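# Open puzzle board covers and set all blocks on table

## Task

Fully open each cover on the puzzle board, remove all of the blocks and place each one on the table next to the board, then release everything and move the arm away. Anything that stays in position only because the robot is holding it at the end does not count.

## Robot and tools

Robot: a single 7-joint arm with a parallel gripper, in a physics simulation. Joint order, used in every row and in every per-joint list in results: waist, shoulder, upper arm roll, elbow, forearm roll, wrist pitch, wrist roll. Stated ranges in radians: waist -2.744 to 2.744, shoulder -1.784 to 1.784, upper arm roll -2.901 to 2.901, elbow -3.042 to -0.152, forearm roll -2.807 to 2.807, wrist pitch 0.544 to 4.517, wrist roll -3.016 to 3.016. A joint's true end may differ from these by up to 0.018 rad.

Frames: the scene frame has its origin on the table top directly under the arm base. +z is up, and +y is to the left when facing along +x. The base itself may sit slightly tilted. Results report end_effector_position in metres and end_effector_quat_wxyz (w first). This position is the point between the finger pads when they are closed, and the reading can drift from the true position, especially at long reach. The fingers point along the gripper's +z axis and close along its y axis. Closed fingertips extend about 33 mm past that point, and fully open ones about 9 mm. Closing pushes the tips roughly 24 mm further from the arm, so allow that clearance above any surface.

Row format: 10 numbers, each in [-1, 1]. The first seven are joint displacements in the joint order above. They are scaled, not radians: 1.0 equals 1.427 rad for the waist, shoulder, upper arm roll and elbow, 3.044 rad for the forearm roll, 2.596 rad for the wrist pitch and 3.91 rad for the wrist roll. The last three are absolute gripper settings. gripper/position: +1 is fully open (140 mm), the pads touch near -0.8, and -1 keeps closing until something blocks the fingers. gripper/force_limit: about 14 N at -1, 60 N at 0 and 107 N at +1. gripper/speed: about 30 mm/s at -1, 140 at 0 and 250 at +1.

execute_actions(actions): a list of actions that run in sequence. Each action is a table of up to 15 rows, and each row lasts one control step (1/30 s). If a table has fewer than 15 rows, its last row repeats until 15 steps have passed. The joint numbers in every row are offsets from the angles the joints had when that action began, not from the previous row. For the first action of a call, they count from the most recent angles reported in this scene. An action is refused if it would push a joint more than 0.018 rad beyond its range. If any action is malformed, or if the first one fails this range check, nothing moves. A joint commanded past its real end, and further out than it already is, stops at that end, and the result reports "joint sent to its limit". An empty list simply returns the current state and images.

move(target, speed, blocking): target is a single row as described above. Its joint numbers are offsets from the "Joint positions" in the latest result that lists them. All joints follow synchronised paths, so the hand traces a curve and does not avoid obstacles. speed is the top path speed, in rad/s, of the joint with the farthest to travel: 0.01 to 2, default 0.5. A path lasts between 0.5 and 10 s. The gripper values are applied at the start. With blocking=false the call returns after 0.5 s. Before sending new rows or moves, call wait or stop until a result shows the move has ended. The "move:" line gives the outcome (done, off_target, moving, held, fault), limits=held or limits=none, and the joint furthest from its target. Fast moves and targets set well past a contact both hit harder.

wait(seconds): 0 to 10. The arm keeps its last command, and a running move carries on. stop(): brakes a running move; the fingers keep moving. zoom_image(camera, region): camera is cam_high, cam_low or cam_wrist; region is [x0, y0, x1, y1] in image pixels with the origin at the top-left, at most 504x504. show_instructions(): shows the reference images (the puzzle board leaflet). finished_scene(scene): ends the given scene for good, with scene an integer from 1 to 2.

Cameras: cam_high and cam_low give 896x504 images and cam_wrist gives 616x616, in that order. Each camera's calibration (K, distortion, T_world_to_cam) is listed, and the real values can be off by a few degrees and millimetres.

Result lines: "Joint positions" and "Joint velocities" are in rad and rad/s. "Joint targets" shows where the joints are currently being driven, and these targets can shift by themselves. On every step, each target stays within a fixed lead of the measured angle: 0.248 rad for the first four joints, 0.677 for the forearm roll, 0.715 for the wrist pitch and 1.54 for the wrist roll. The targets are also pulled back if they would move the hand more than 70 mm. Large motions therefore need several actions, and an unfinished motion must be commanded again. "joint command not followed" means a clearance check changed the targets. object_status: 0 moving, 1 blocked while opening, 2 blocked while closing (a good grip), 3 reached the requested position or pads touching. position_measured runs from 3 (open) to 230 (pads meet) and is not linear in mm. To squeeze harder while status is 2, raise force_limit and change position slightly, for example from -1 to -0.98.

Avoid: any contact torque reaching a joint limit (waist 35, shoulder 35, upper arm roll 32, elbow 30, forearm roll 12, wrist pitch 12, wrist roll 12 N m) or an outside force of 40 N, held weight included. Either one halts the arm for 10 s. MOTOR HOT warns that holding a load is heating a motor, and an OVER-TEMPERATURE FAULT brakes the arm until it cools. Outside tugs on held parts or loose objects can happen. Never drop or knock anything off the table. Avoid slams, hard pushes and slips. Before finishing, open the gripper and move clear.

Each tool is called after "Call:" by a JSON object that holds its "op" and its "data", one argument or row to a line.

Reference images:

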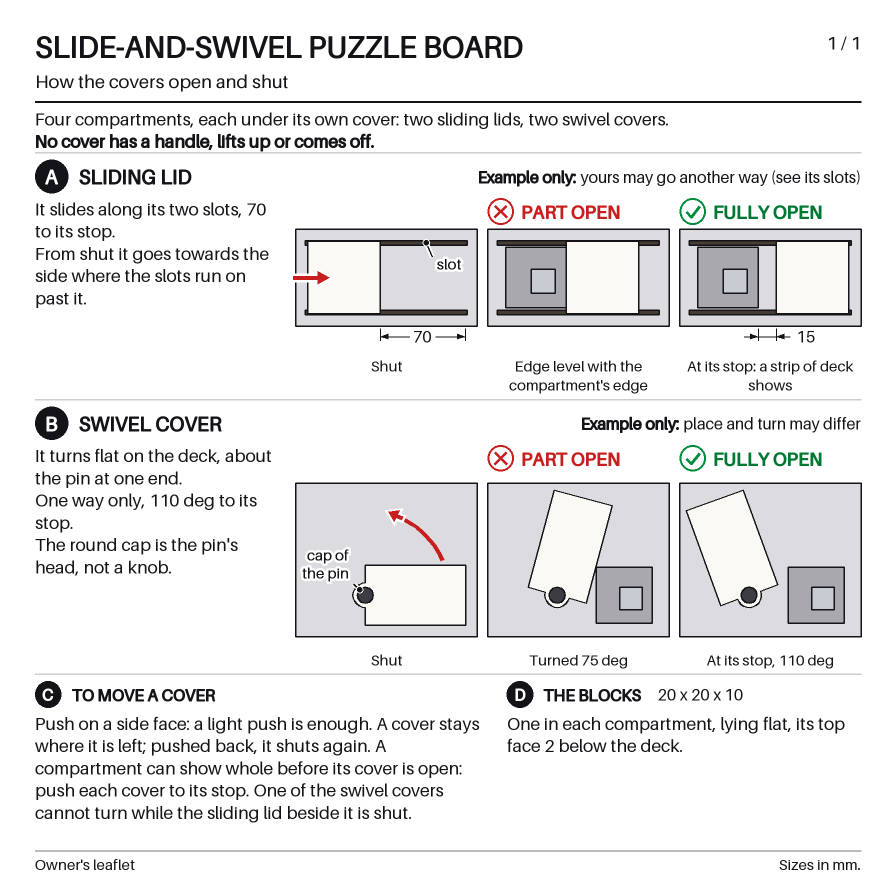

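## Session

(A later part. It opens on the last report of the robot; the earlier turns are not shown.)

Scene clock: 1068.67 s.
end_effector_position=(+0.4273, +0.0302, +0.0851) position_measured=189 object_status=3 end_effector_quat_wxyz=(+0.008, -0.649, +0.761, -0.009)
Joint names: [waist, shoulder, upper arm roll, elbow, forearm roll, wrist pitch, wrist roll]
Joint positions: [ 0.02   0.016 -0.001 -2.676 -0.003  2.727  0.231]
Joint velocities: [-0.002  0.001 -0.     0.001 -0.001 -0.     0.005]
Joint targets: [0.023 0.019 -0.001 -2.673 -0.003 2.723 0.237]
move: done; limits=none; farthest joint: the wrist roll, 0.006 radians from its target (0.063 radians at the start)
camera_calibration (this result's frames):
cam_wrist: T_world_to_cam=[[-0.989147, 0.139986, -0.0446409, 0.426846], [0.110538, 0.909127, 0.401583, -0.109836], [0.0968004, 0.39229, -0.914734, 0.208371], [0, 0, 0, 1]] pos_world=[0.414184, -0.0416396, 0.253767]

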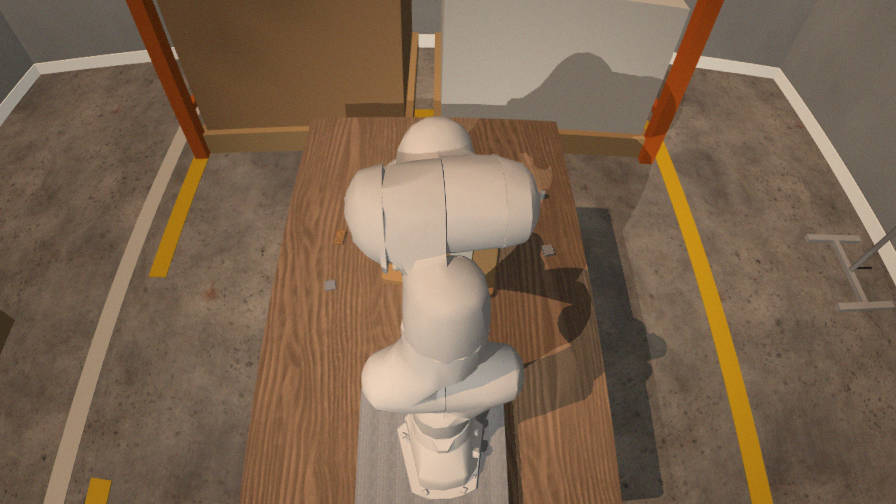

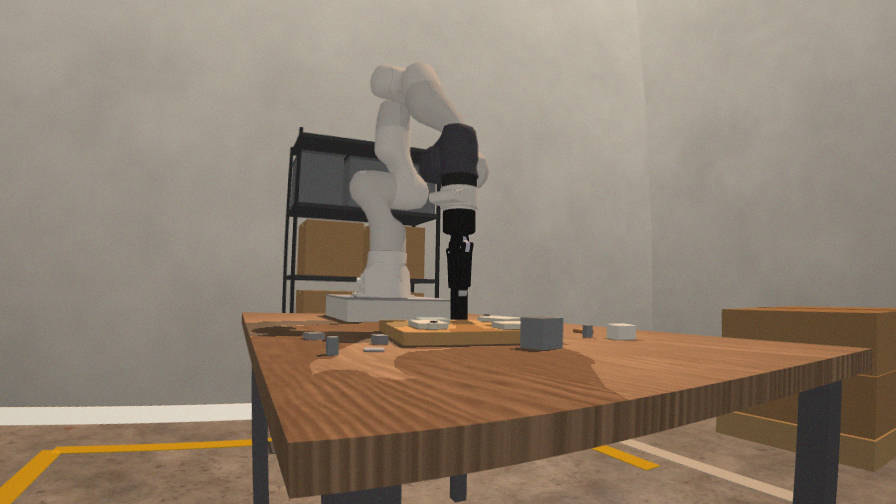

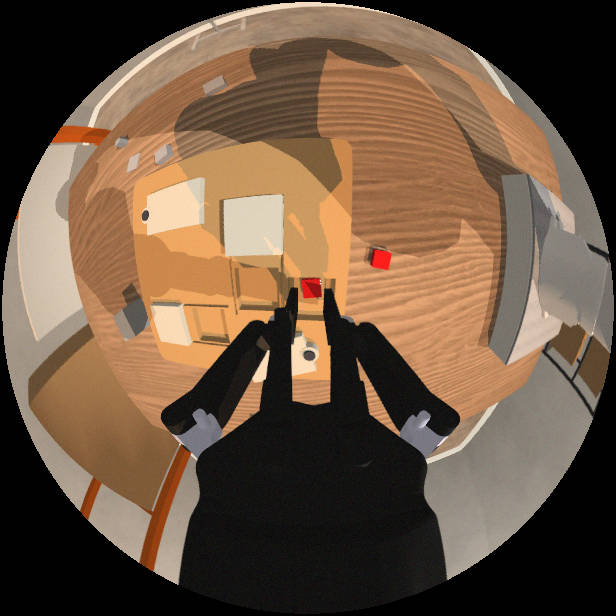

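Call:
{"op": "execute_actions", "data": {
  "actions": [
    [[-0.0025,0.0021,0,0.0018,0,0,0,-0.475,-0.3,-0.3],[-0.004,0.0027,0,0.0018,0,0,0,-0.475,-0.3,-0.3],[-0.0055,0.0033,0,0.0018,0,0,0,-0.475,-0.3,-0.3],[-0.007,0.0039,0,0.0018,0,0,0,-0.475,-0.3,-0.3],[-0.0085,0.0045,0,0.0018,0,0,0,-0.475,-0.3,-0.3],[-0.010,0.0051,0,0.0018,0,0,0,-0.475,-0.3,-0.3],[-0.0113,0.0057,0,0.0018,0,0,0,-0.475,-0.3,-0.3],[-0.0124,0.0063,0,0.0018,0,0,0,-0.475,-0.3,-0.3]]
  ]
}}

Call:
{"op": "zoom_image", "data": {
  "camera": "cam_wrist",
  "region": [270, 245, 350, 325]
}}

Scene clock: 1086.03 s.
end_effector_position=(+0.4258, +0.0236, +0.0825) position_measured=189 object_status=3 end_effector_quat_wxyz=(+0.006, -0.643, +0.766, -0.007)
Joint names: [waist, shoulder, upper arm roll, elbow, forearm roll, wrist pitch, wrist roll]
Joint positions: [ 0.005  0.022 -0.001 -2.675 -0.003  2.727  0.233]
Joint velocities: [-0.001 -0.    -0.     0.    -0.001  0.    -0.001]
Joint targets: [0.003 0.025 -0.001 -2.673 -0.003 2.727 0.231]
camera_calibration (this result's frames):
cam_wrist: T_world_to_cam=[[-0.986892, 0.156686, -0.038654, 0.424318], [0.128372, 0.907324, 0.400355, -0.110128], [0.0978015, 0.390145, -0.915545, 0.208452], [0, 0, 0, 1]] pos_world=[0.412506, -0.0478891, 0.251339]

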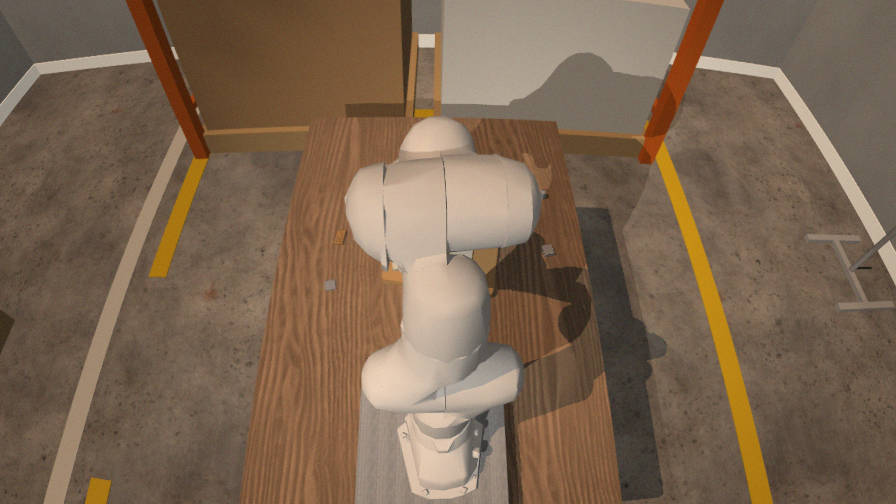

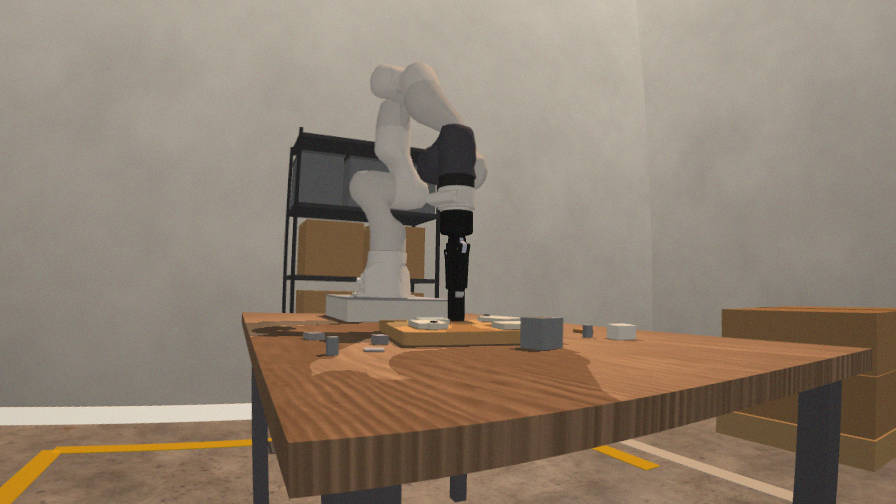

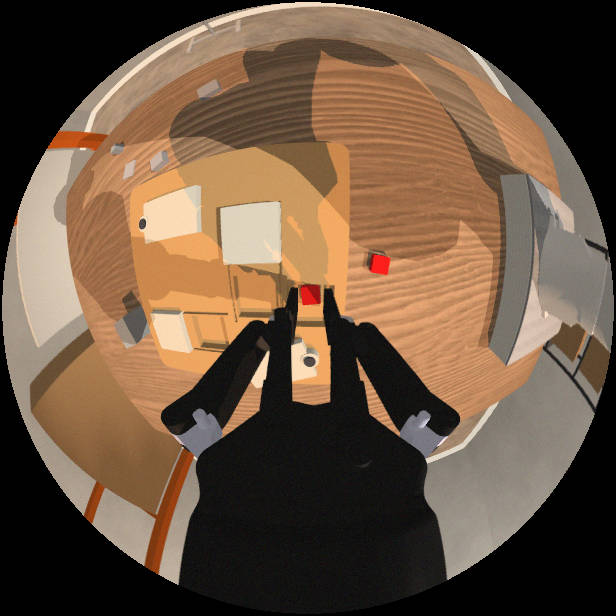

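Region (270, 245, 350, 325) of cam_wrist's 616x616 image, scaled by 6.300, with more detail than that image has.

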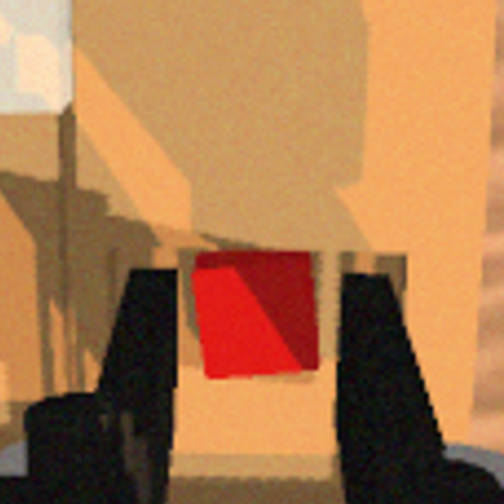

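Call:
{"op": "execute_actions", "data": {
  "actions": [
    [[0,0.0035,0,0.0027,0,0,0,-0.475,-0.3,-0.3],[0,0.006,0,0.004,0,0,0,-0.475,-0.3,-0.3],[0,0.009,0,0.0056,0,0,0,-0.475,-0.3,-0.3],[0,0.012,0,0.0072,0,0,0,-0.475,-0.3,-0.3],[0,0.015,0,0.0088,0,0,0,-0.475,-0.3,-0.3],[0,0.018,0,0.0104,0,0,0,-0.475,-0.3,-0.3],[0,0.021,0,0.012,0,0,0,-0.475,-0.3,-0.3],[0,0.024,0,0.0136,0,0,0,-0.475,-0.3,-0.3],[0,0.0267,0,0.0151,0,0,0,-0.475,-0.3,-0.3],[0,0.029,0,0.0163,0,0,0,-0.475,-0.3,-0.3],[0,0.0306,0,0.0172,0,0,0,-0.475,-0.3,-0.3]],
    [[0,0.002,0,0.002,0,0,0,-1,-0.3,-0.8]]
  ]
}}

Call:
{"op": "zoom_image", "data": {
  "camera": "cam_wrist",
  "region": [270, 245, 350, 325]
}}

Scene clock: 1097.20 s.
end_effector_position=(+0.4264, +0.0235, +0.0724) position_measured=205 object_status=2 end_effector_quat_wxyz=(-0.002, -0.643, +0.766, -0.001)
Joint names: [waist, shoulder, upper arm roll, elbow, forearm roll, wrist pitch, wrist roll]
Joint positions: [ 0.005  0.063 -0.001 -2.654 -0.003  2.727  0.233]
Joint velocities: [-0.001  0.     0.001 -0.     0.001  0.001 -0.   ]
Joint targets: [0.005 0.065 -0.001 -2.652 -0.003 2.727 0.233]
camera_calibration (this result's frames):
cam_wrist: T_world_to_cam=[[-0.987411, 0.156896, -0.020084, 0.423355], [0.136164, 0.907735, 0.396833, -0.109108], [0.0804925, 0.389102, -0.917671, 0.206672], [0, 0, 0, 1]] pos_world=[0.416247, -0.0477982, 0.241457]

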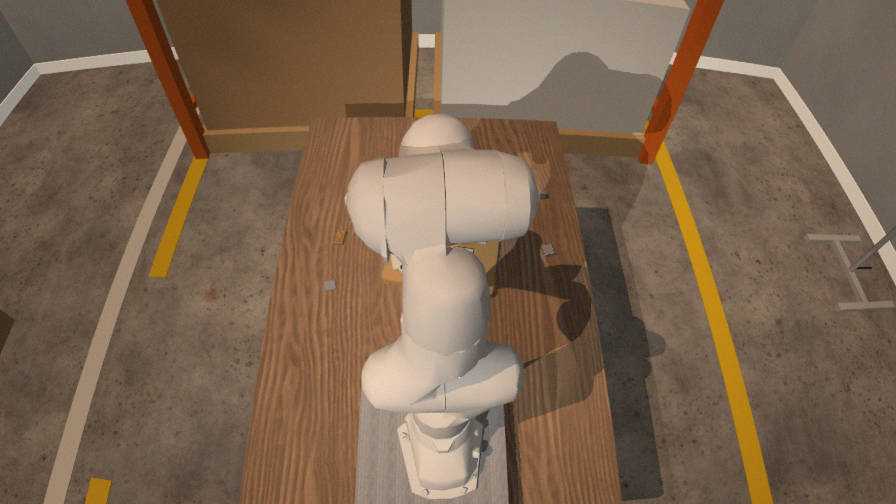

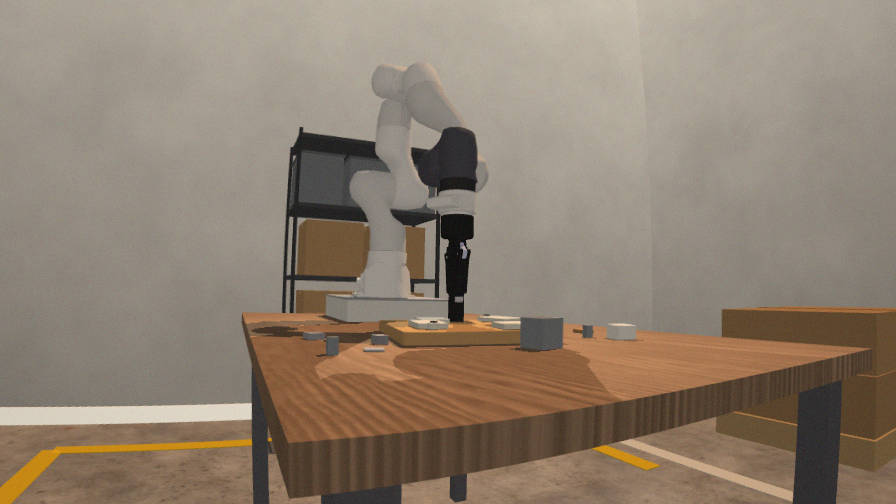

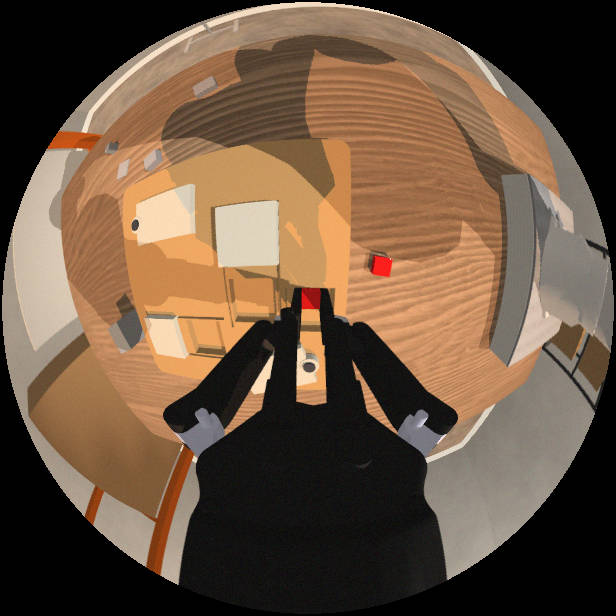

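Region (270, 245, 350, 325) of cam_wrist's 616x616 image, scaled by 6.300, with more detail than that image has.

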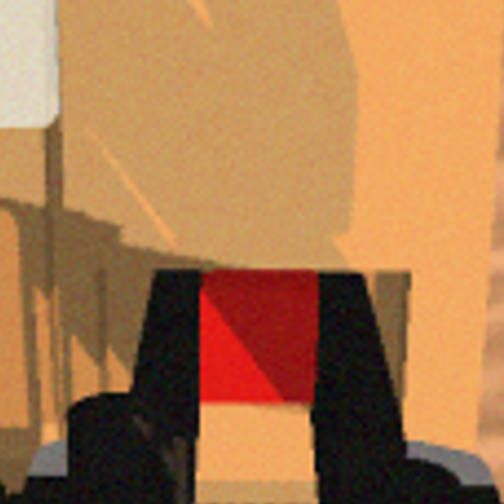

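Call:
{"op": "execute_actions", "data": {
  "actions": [
    [[0.001,-0.003,0,-0.0024,0,0,0,-1,-0.3,-0.8],[0.002,-0.006,0,-0.004,0,0,0,-1,-0.3,-0.8],[0.003,-0.010,0,-0.0062,0,0,0,-1,-0.3,-0.8],[0.004,-0.0145,0,-0.0086,0,0,0,-1,-0.3,-0.8],[0.005,-0.0195,0,-0.0112,0,0,0,-1,-0.3,-0.8],[0.005,-0.0245,0,-0.0139,0,0,0,-1,-0.3,-0.8],[0.005,-0.0295,0,-0.0166,0,0,0,-1,-0.3,-0.8],[0.005,-0.0345,0,-0.0193,0,0,0,-1,-0.3,-0.8],[0.005,-0.0395,0,-0.0219,0,0,0,-1,-0.3,-0.8],[0.005,-0.044,0,-0.0243,0,0,0,-1,-0.3,-0.8],[0.005,-0.048,0,-0.0265,0,0,0,-1,-0.3,-0.8],[0.005,-0.051,0,-0.0281,0,0,0,-1,-0.3,-0.8],[0.005,-0.053,0,-0.0291,0,0,0,-1,-0.3,-0.8]]
  ]
}}

Scene clock: 1133.23 s.
end_effector_position=(+0.4257, +0.0255, +0.0900) position_measured=205 object_status=2 end_effector_quat_wxyz=(+0.011, -0.644, +0.765, -0.011)
Joint names: [waist, shoulder, upper arm roll, elbow, forearm roll, wrist pitch, wrist roll]
Joint positions: [ 0.01  -0.007 -0.001 -2.69  -0.003  2.727  0.233]
Joint velocities: [ 0.003 -0.062 -0.001 -0.027  0.002  0.     0.   ]
Joint targets: [0.012 -0.013 -0.001 -2.695 -0.003 2.727 0.233]
camera_calibration (this result's frames):
cam_wrist: T_world_to_cam=[[-0.986923, 0.152288, -0.0528361, 0.425591], [0.118458, 0.907504, 0.402995, -0.110865], [0.10932, 0.391466, -0.913676, 0.209414], [0, 0, 0, 1]] pos_world=[0.410265, -0.04618, 0.258502]

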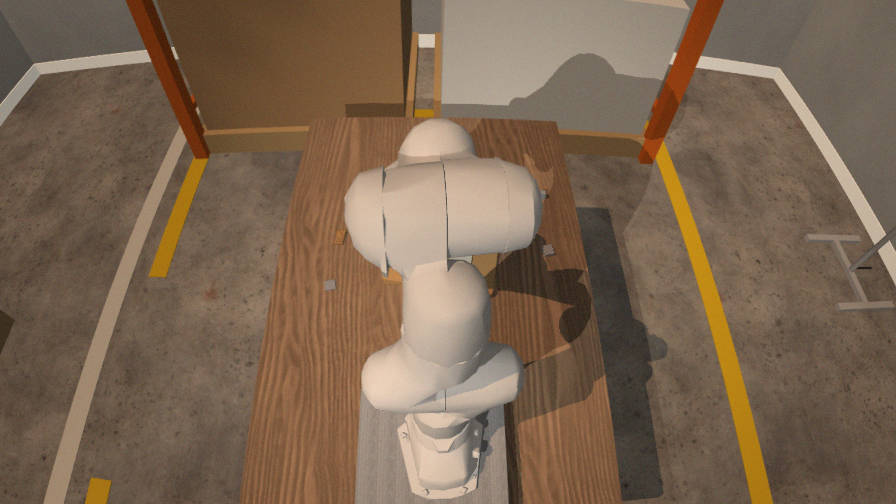

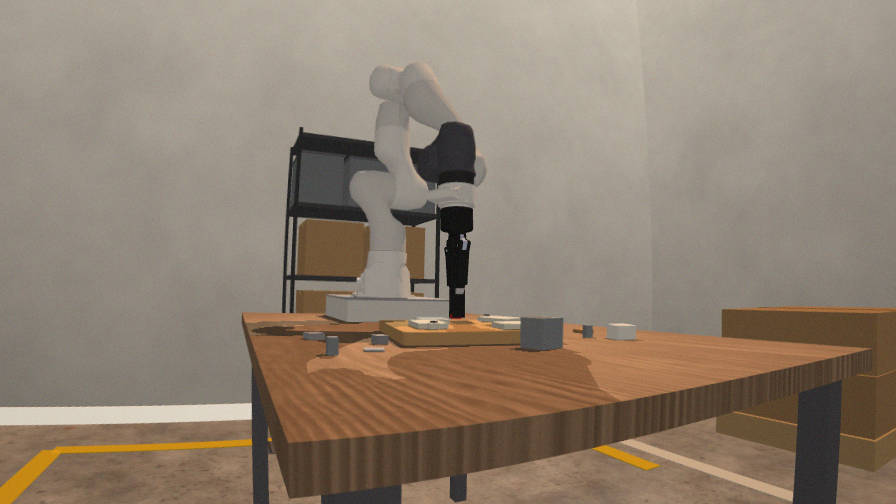

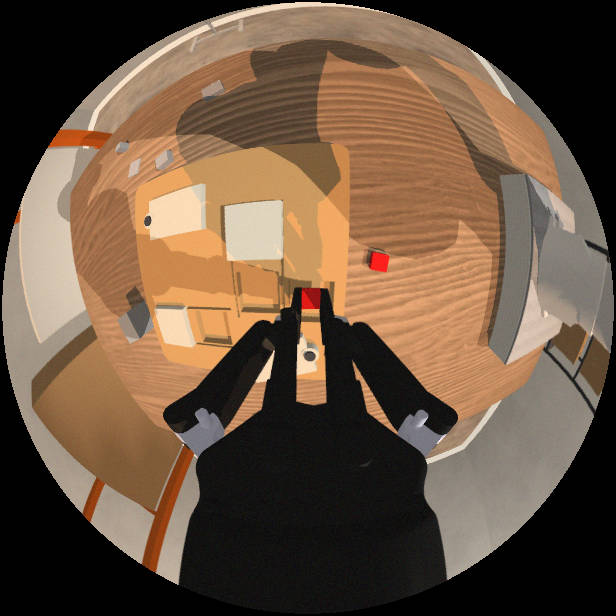

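Call:
{"op": "move", "data": {
  "target": [0.0533, -0.1475, 0, -0.1903, 0, 0.0415, 0, -1, -0.3, -0.8],
  "speed": 0.5
}}

Scene clock: 1139.87 s.
end_effector_position=(+0.3500, +0.0471, +0.0907) position_measured=205 object_status=2 end_effector_quat_wxyz=(+0.029, -0.672, +0.740, -0.022)
Joint names: [waist, shoulder, upper arm roll, elbow, forearm roll, wrist pitch, wrist roll]
Joint positions: [ 0.083 -0.215 -0.002 -2.959 -0.003  2.829  0.233]
Joint velocities: [ 0.001  0.     0.    -0.     0.001  0.004  0.   ]
Joint targets: [0.086 -0.217 -0.001 -2.961 -0.003 2.835 0.233]
move: done; limits=none; farthest joint: the wrist pitch, 0.005 radians from its target (0.108 radians at the start)
camera_calibration (this result's frames):
cam_wrist: T_world_to_cam=[[-0.992496, 0.0797965, -0.0926466, 0.356603], [0.0348659, 0.910933, 0.411078, -0.0933853], [0.117197, 0.404763, -0.90688, 0.205894], [0, 0, 0, 1]] pos_world=[0.333053, -0.0267263, 0.258148]

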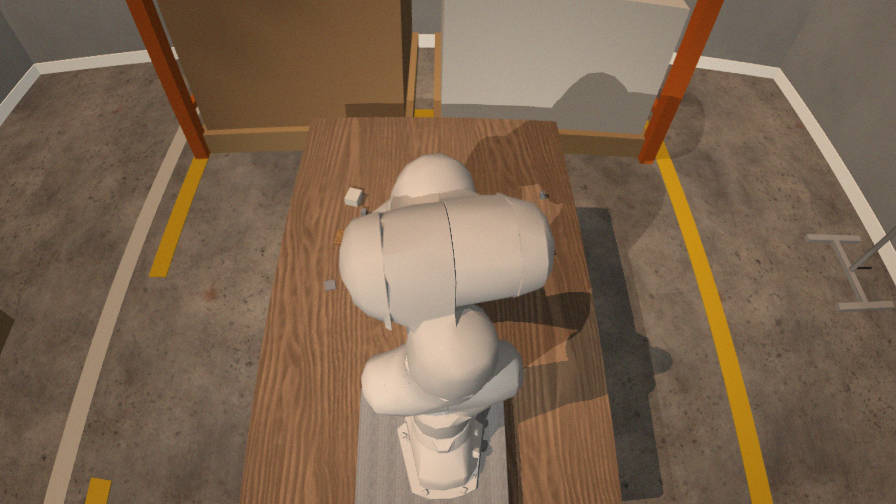

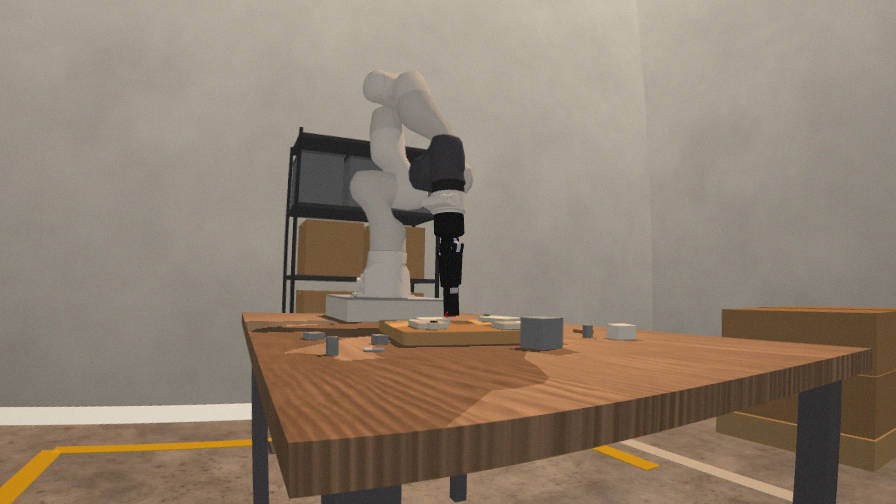

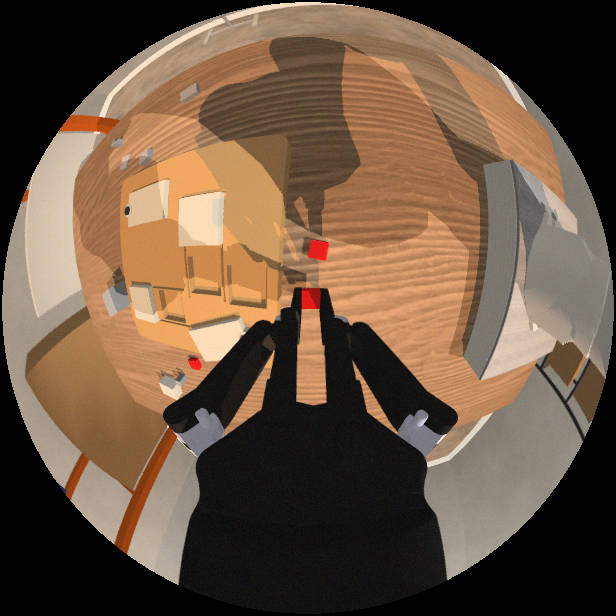

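Call:
{"op": "move", "data": {
  "target": [0, 0.1115, 0, 0.0582, 0, 0, 0, -1, -0.3, -0.8],
  "speed": 0.22
}}

Scene clock: 1145.10 s.
end_effector_position=(+0.3511, +0.0471, +0.0610) position_measured=205 object_status=2 end_effector_quat_wxyz=(-0.002, -0.672, +0.741, -0.001)
Joint names: [waist, shoulder, upper arm roll, elbow, forearm roll, wrist pitch, wrist roll]
Joint positions: [ 0.083 -0.06  -0.002 -2.879 -0.003  2.829  0.233]
Joint velocities: [-0.     0.     0.     0.001  0.001 -0.002  0.001]
Joint targets: [0.083 -0.055 -0.002 -2.876 -0.003 2.829 0.233]
move: done; limits=none; farthest joint: the shoulder, 0.004 radians from its target (0.159 radians at the start)
camera_calibration (this result's frames):
cam_wrist: T_world_to_cam=[[-0.996666, 0.0793568, -0.0189392, 0.351952], [0.0653001, 0.915092, 0.397922, -0.0913249], [0.0489089, 0.395359, -0.917224, 0.203905], [0, 0, 0, 1]] pos_world=[0.346769, -0.0249747, 0.230032]

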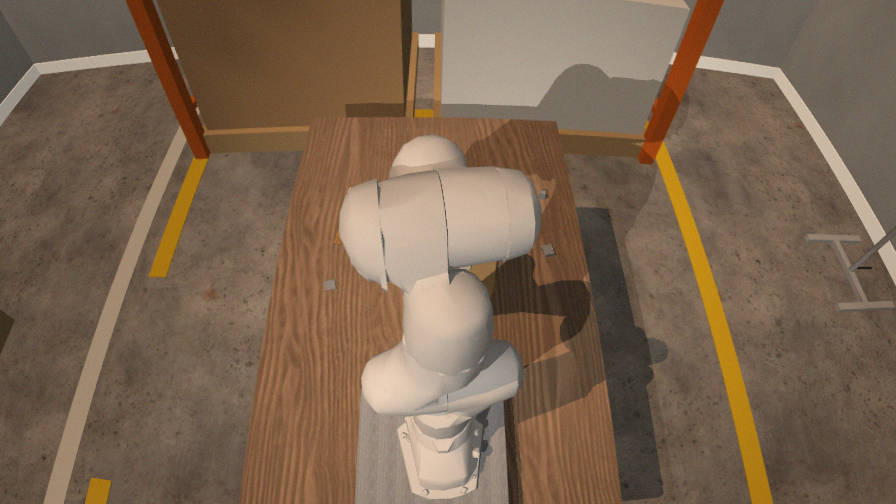

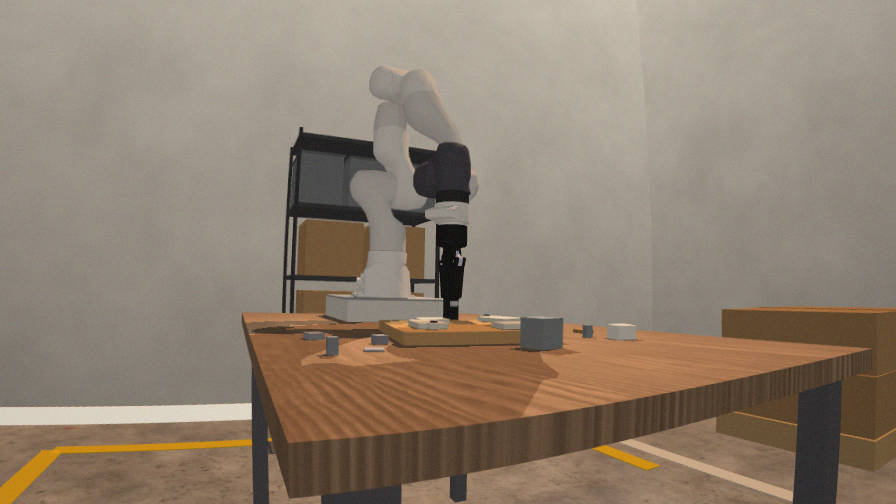

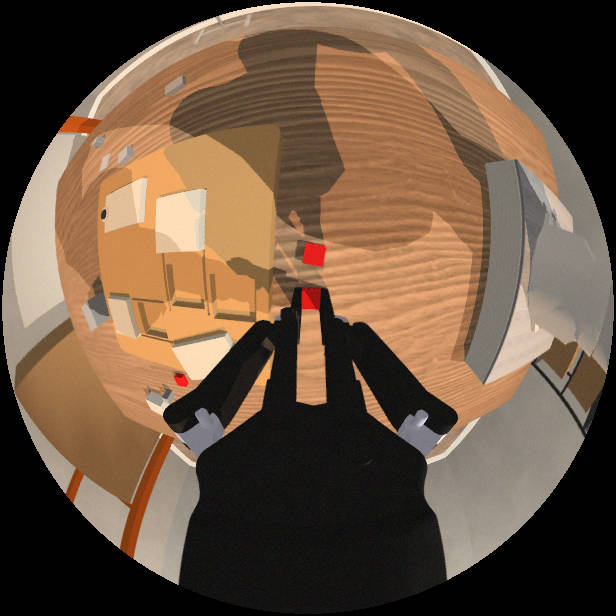

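Call:
{"op": "execute_actions", "data": {
  "actions": [
    [[0,0,0,0,0,0,0,-0.475,-0.3,-0.3],[0,0,0,0,0,0,0,-0.475,-0.3,-0.3],[0,-0.001,0,-0.001,0,0,0,-0.475,-0.3,-0.3],[0,-0.0017,0,-0.0017,0,0,0,-0.475,-0.3,-0.3],[0,-0.003,0,-0.0024,0,0,0,-0.475,-0.3,-0.3],[0,-0.0055,0,-0.0037,0,0,0,-0.475,-0.3,-0.3],[0,-0.009,0,-0.0056,0,0,0,-0.475,-0.3,-0.3],[0,-0.013,0,-0.0077,0,0,0,-0.475,-0.3,-0.3],[0,-0.0175,0,-0.0101,0,0,0,-0.475,-0.3,-0.3],[0,-0.0225,0,-0.0128,0,0,0,-0.475,-0.3,-0.3],[0,-0.0275,0,-0.0155,0,0,0,-0.475,-0.3,-0.3],[0,-0.0325,0,-0.018,0,-0.002,0,-0.475,-0.3,-0.3],[0,-0.0375,0,-0.0205,0,-0.004,0,-0.475,-0.3,-0.3],[0,-0.0425,0,-0.0225,0,-0.007,0,-0.475,-0.3,-0.3],[0,-0.0475,0,-0.024,0,-0.010,0,-0.475,-0.3,-0.3]],
    [[0,-0.018,0,-0.006,0,-0.012,0,-0.475,-0.3,-0.3],[0,-0.023,0,-0.006,0,-0.015,0,-0.475,-0.3,-0.3],[0,-0.028,0,-0.006,0,-0.018,0,-0.475,-0.3,-0.3],[0,-0.033,0,-0.006,0,-0.021,0,-0.475,-0.3,-0.3],[0,-0.038,0,-0.006,0,-0.024,0,-0.475,-0.3,-0.3],[0,-0.043,0,-0.006,0,-0.027,0,-0.82,-0.3,-0.3],[0,-0.048,0,-0.006,0,-0.030,0,-0.82,-0.3,-0.3],[0,-0.053,0,-0.006,0,-0.032,0,-0.82,-0.3,-0.3],[0,-0.057,0,-0.006,0,-0.034,0,-0.82,-0.3,-0.3],[0,-0.0605,0,-0.006,0,-0.035,0,-0.82,-0.3,-0.3],[0,-0.0635,0,-0.006,0,-0.036,0,-0.82,-0.3,-0.3],[0,-0.066,0,-0.006,0,-0.036,0,-0.82,-0.3,-0.3],[0,-0.068,0,-0.006,0,-0.036,0,-0.82,-0.3,-0.3]]
  ]
}}

Scene clock: 1180.87 s.
end_effector_position=(+0.3499, +0.0470, +0.0932) position_measured=232 object_status=0 end_effector_quat_wxyz=(+0.009, -0.672, +0.740, -0.008)
Joint names: [waist, shoulder, upper arm roll, elbow, forearm roll, wrist pitch, wrist roll]
Joint positions: [ 0.083 -0.201 -0.002 -2.911 -0.003  2.745  0.233]
Joint velocities: [-0.    -0.054 -0.001 -0.002 -0.    -0.062  0.001]
Joint targets: [0.083 -0.207 -0.002 -2.913 -0.003 2.729 0.233]
camera_calibration (this result's frames):
cam_wrist: T_world_to_cam=[[-0.995858, 0.0794603, -0.0441935, 0.353421], [0.0550385, 0.913711, 0.40262, -0.100743], [0.0723724, 0.39852, -0.9143, 0.224851], [0, 0, 0, 1]] pos_world=[0.341229, -0.0256408, 0.261761]

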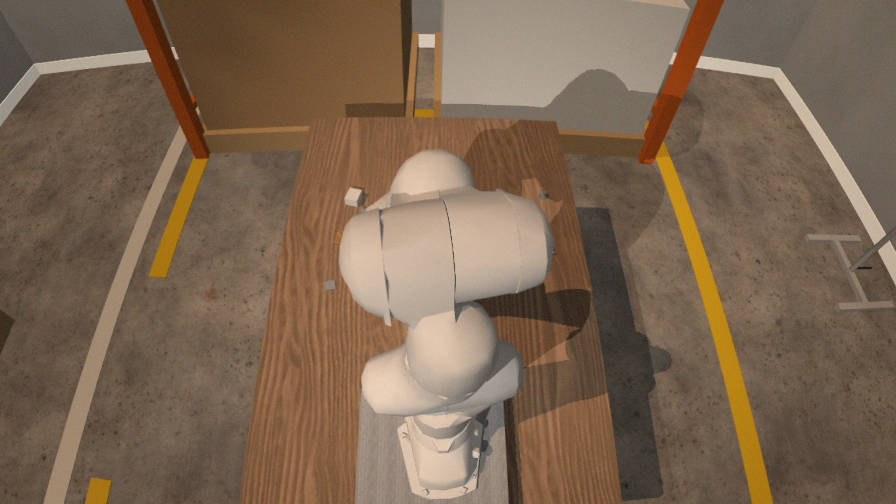

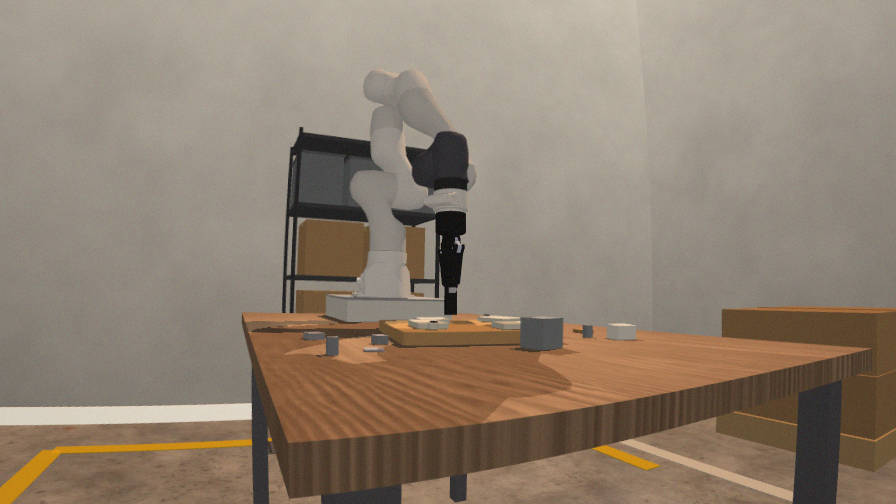

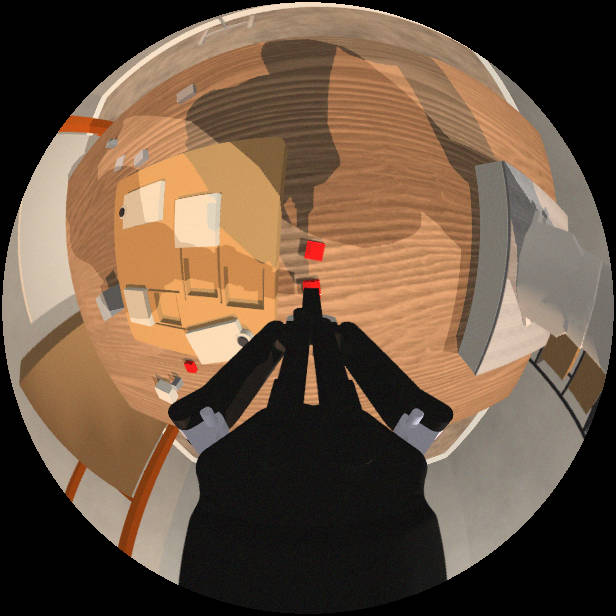

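Call:
{"op": "move", "data": {
  "target": [-0.2849, 0.3468, 0, 0.4948, 0, -0.0853, -0.0850, -0.82, -0.3, -0.3],
  "speed": 0.7
}}

Call:
{"op": "zoom_image", "data": {
  "camera": "cam_wrist",
  "region": [200, 230, 380, 410]
}}

Scene clock: 1194.87 s.
end_effector_position=(+0.5429, -0.1523, +0.1005) position_measured=232 object_status=3 end_effector_quat_wxyz=(+0.002, -0.642, +0.767, -0.011)
Joint names: [waist, shoulder, upper arm roll, elbow, forearm roll, wrist pitch, wrist roll]
Joint positions: [-0.321  0.291 -0.003 -2.207 -0.003  2.528 -0.093]
Joint velocities: [ 0.    -0.     0.     0.    -0.001 -0.    -0.006]
Joint targets: [-0.323 0.294 -0.002 -2.205 -0.003 2.524 -0.100]
move: done; limits=none; farthest joint: the wrist roll, 0.006 radians from its target (0.332 radians at the start)
camera_calibration (this result's frames):
cam_wrist: T_world_to_cam=[[-0.986548, 0.158708, -0.0391835, 0.568318], [0.131107, 0.911327, 0.390248, 0.0273665], [0.0976444, 0.379861, -0.919875, 0.281041], [0, 0, 0, 1]] pos_world=[0.529643, -0.221893, 0.270112]

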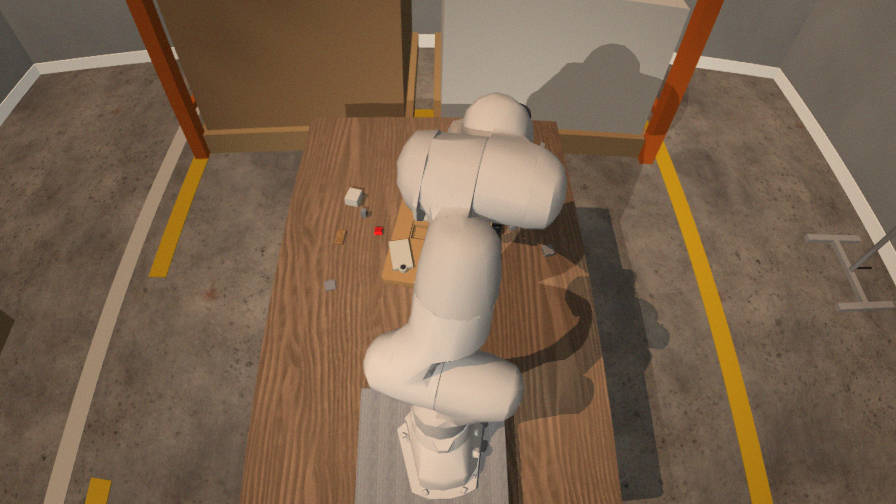

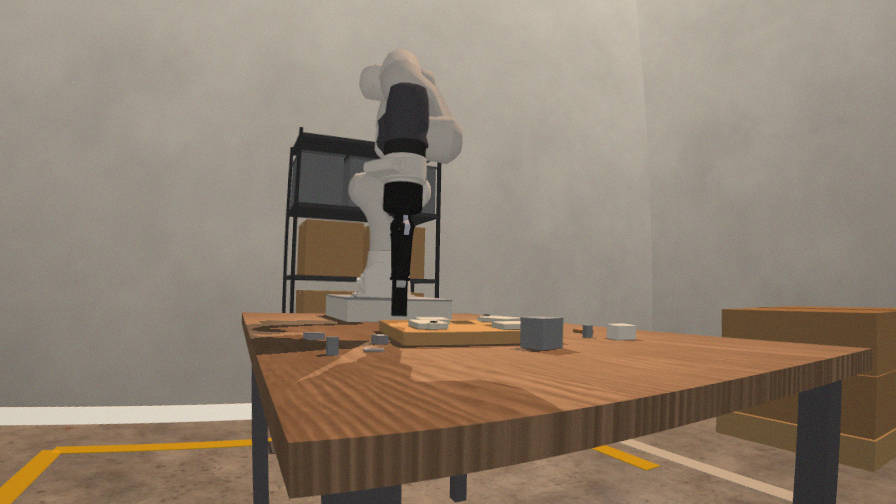

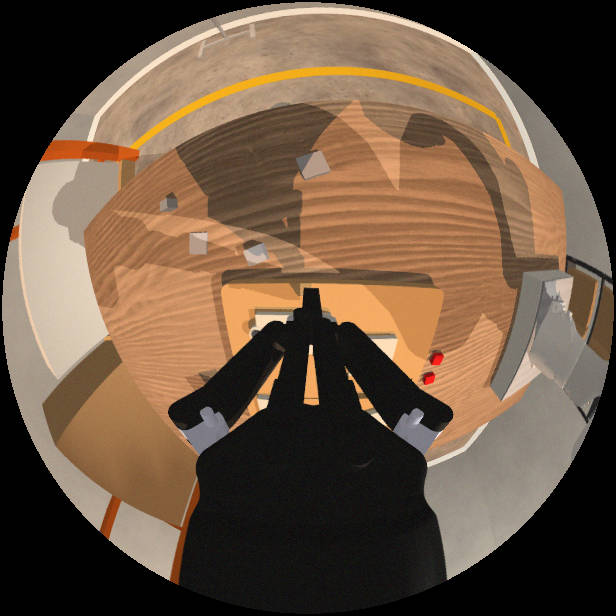

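Region (200, 230, 380, 410) of cam_wrist's 616x616 image, scaled by 2.800, with more detail than that image has.

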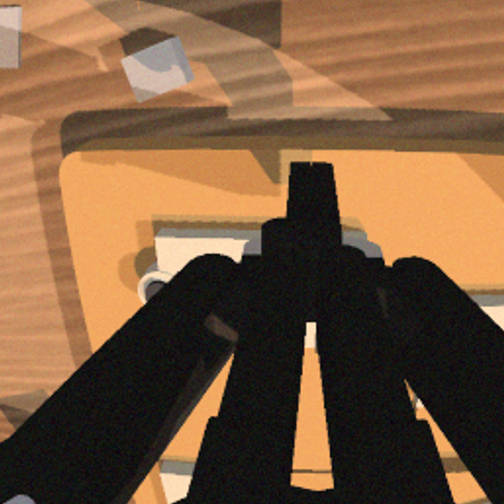

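Call:
{"op": "execute_actions", "data": {
  "actions": [
    [[0,0.0035,0,0.0027,0,0,0,-0.82,-0.3,-0.3],[0,0.006,0,0.004,0,0,0,-0.82,-0.3,-0.3],[0,0.009,0,0.0057,0,0,0,-0.82,-0.3,-0.3],[0,0.012,0,0.0074,0,0,0,-0.82,-0.3,-0.3],[0,0.015,0,0.0091,0,0,0,-0.82,-0.3,-0.3],[0,0.018,0,0.0108,0,0,0,-0.82,-0.3,-0.3],[0,0.021,0,0.0125,0,0,0,-0.82,-0.3,-0.3],[0.002,0.024,0,0.0142,0,0,0,-0.82,-0.3,-0.3],[0.003,0.0267,0,0.0157,0,0,0,-0.82,-0.3,-0.3],[0.004,0.029,0,0.017,0,0,0,-0.82,-0.3,-0.3],[0.005,0.0306,0,0.018,0,0,0,-0.82,-0.3,-0.3],[0.006,0.0306,0,0.018,0,0,0,-0.82,-0.3,-0.3],[0.007,0.0306,0,0.018,0,0,0,-0.82,-0.3,-0.3],[0.008,0.0306,0,0.018,0,0,0,-0.82,-0.3,-0.3],[0.009,0.0306,0,0.018,0,0,0,-0.82,-0.3,-0.3]],
    [[0.005,0.002,0,0.002,0,0,0,-0.82,-0.3,-0.3],[0.006,0.002,0,0.002,0,0,0,-0.82,-0.3,-0.3],[0.007,0.002,0,0.002,0,0,0,-0.82,-0.3,-0.3],[0.008,0.002,0,0.002,0,0,0,-0.82,-0.3,-0.3],[0.009,0.002,0,0.002,0,0,0,-0.82,-0.3,-0.3],[0.010,0.002,0,0.002,0,0,0,-0.82,-0.3,-0.3],[0.011,0.002,0,0.002,0,0,0,-0.82,-0.3,-0.3],[0.012,0.002,0,0.002,0,0,0,-0.82,-0.3,-0.3],[0.013,0.002,0,0.002,0,0,0,-0.82,-0.3,-0.3],[0.014,0.002,0,0.002,0,0,0,-0.82,-0.3,-0.3],[0.0145,0.002,0,0.002,0,0,0,-0.82,-0.3,-0.3]]
  ]
}}

Call:
{"op": "zoom_image", "data": {
  "camera": "cam_wrist",
  "region": [200, 230, 380, 410]
}}

Scene clock: 1217.73 s.
end_effector_position=(+0.5464, -0.1389, +0.0856) position_measured=232 object_status=3 end_effector_quat_wxyz=(-0.004, -0.652, +0.758, -0.003)
Joint names: [waist, shoulder, upper arm roll, elbow, forearm roll, wrist pitch, wrist roll]
Joint positions: [-0.297  0.332 -0.003 -2.186 -0.003  2.528 -0.095]
Joint velocities: [ 0.006 -0.    -0.    -0.     0.001  0.001 -0.001]
Joint targets: [-0.294 0.335 -0.003 -2.183 -0.003 2.528 -0.095]
camera_calibration (this result's frames):
cam_wrist: T_world_to_cam=[[-0.99095, 0.132824, -0.0193738, 0.566099], [0.114631, 0.912495, 0.392699, 0.0295535], [0.0698384, 0.386925, -0.919463, 0.278004], [0, 0, 0, 1]] pos_world=[0.538173, -0.209725, 0.254976]

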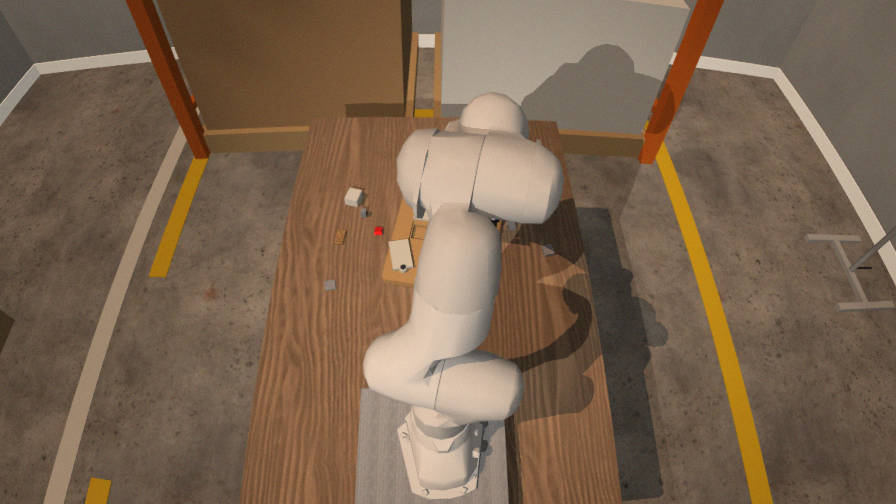

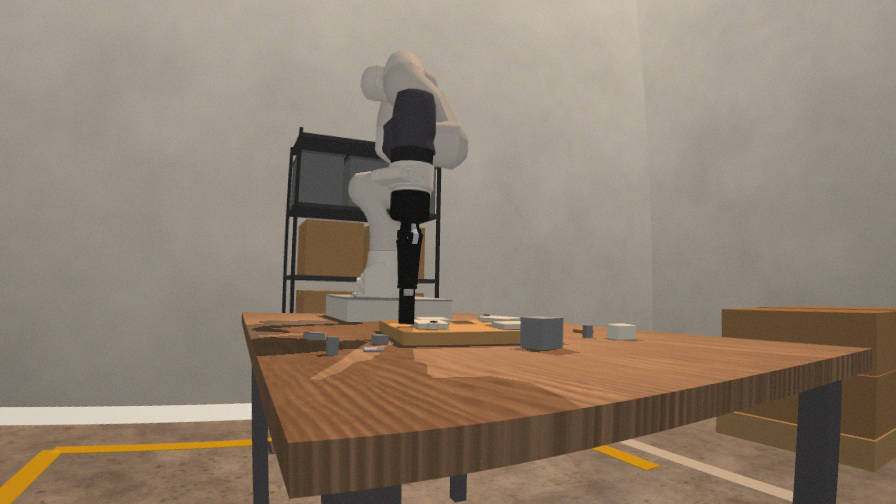

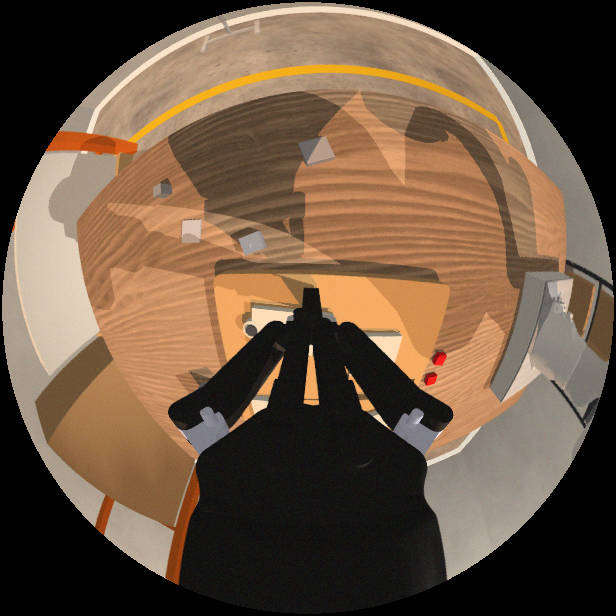

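Region (200, 230, 380, 410) of cam_wrist's 616x616 image, scaled by 2.800, with more detail than that image has.

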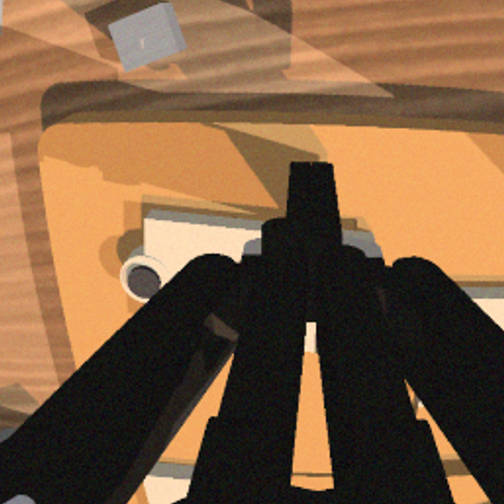

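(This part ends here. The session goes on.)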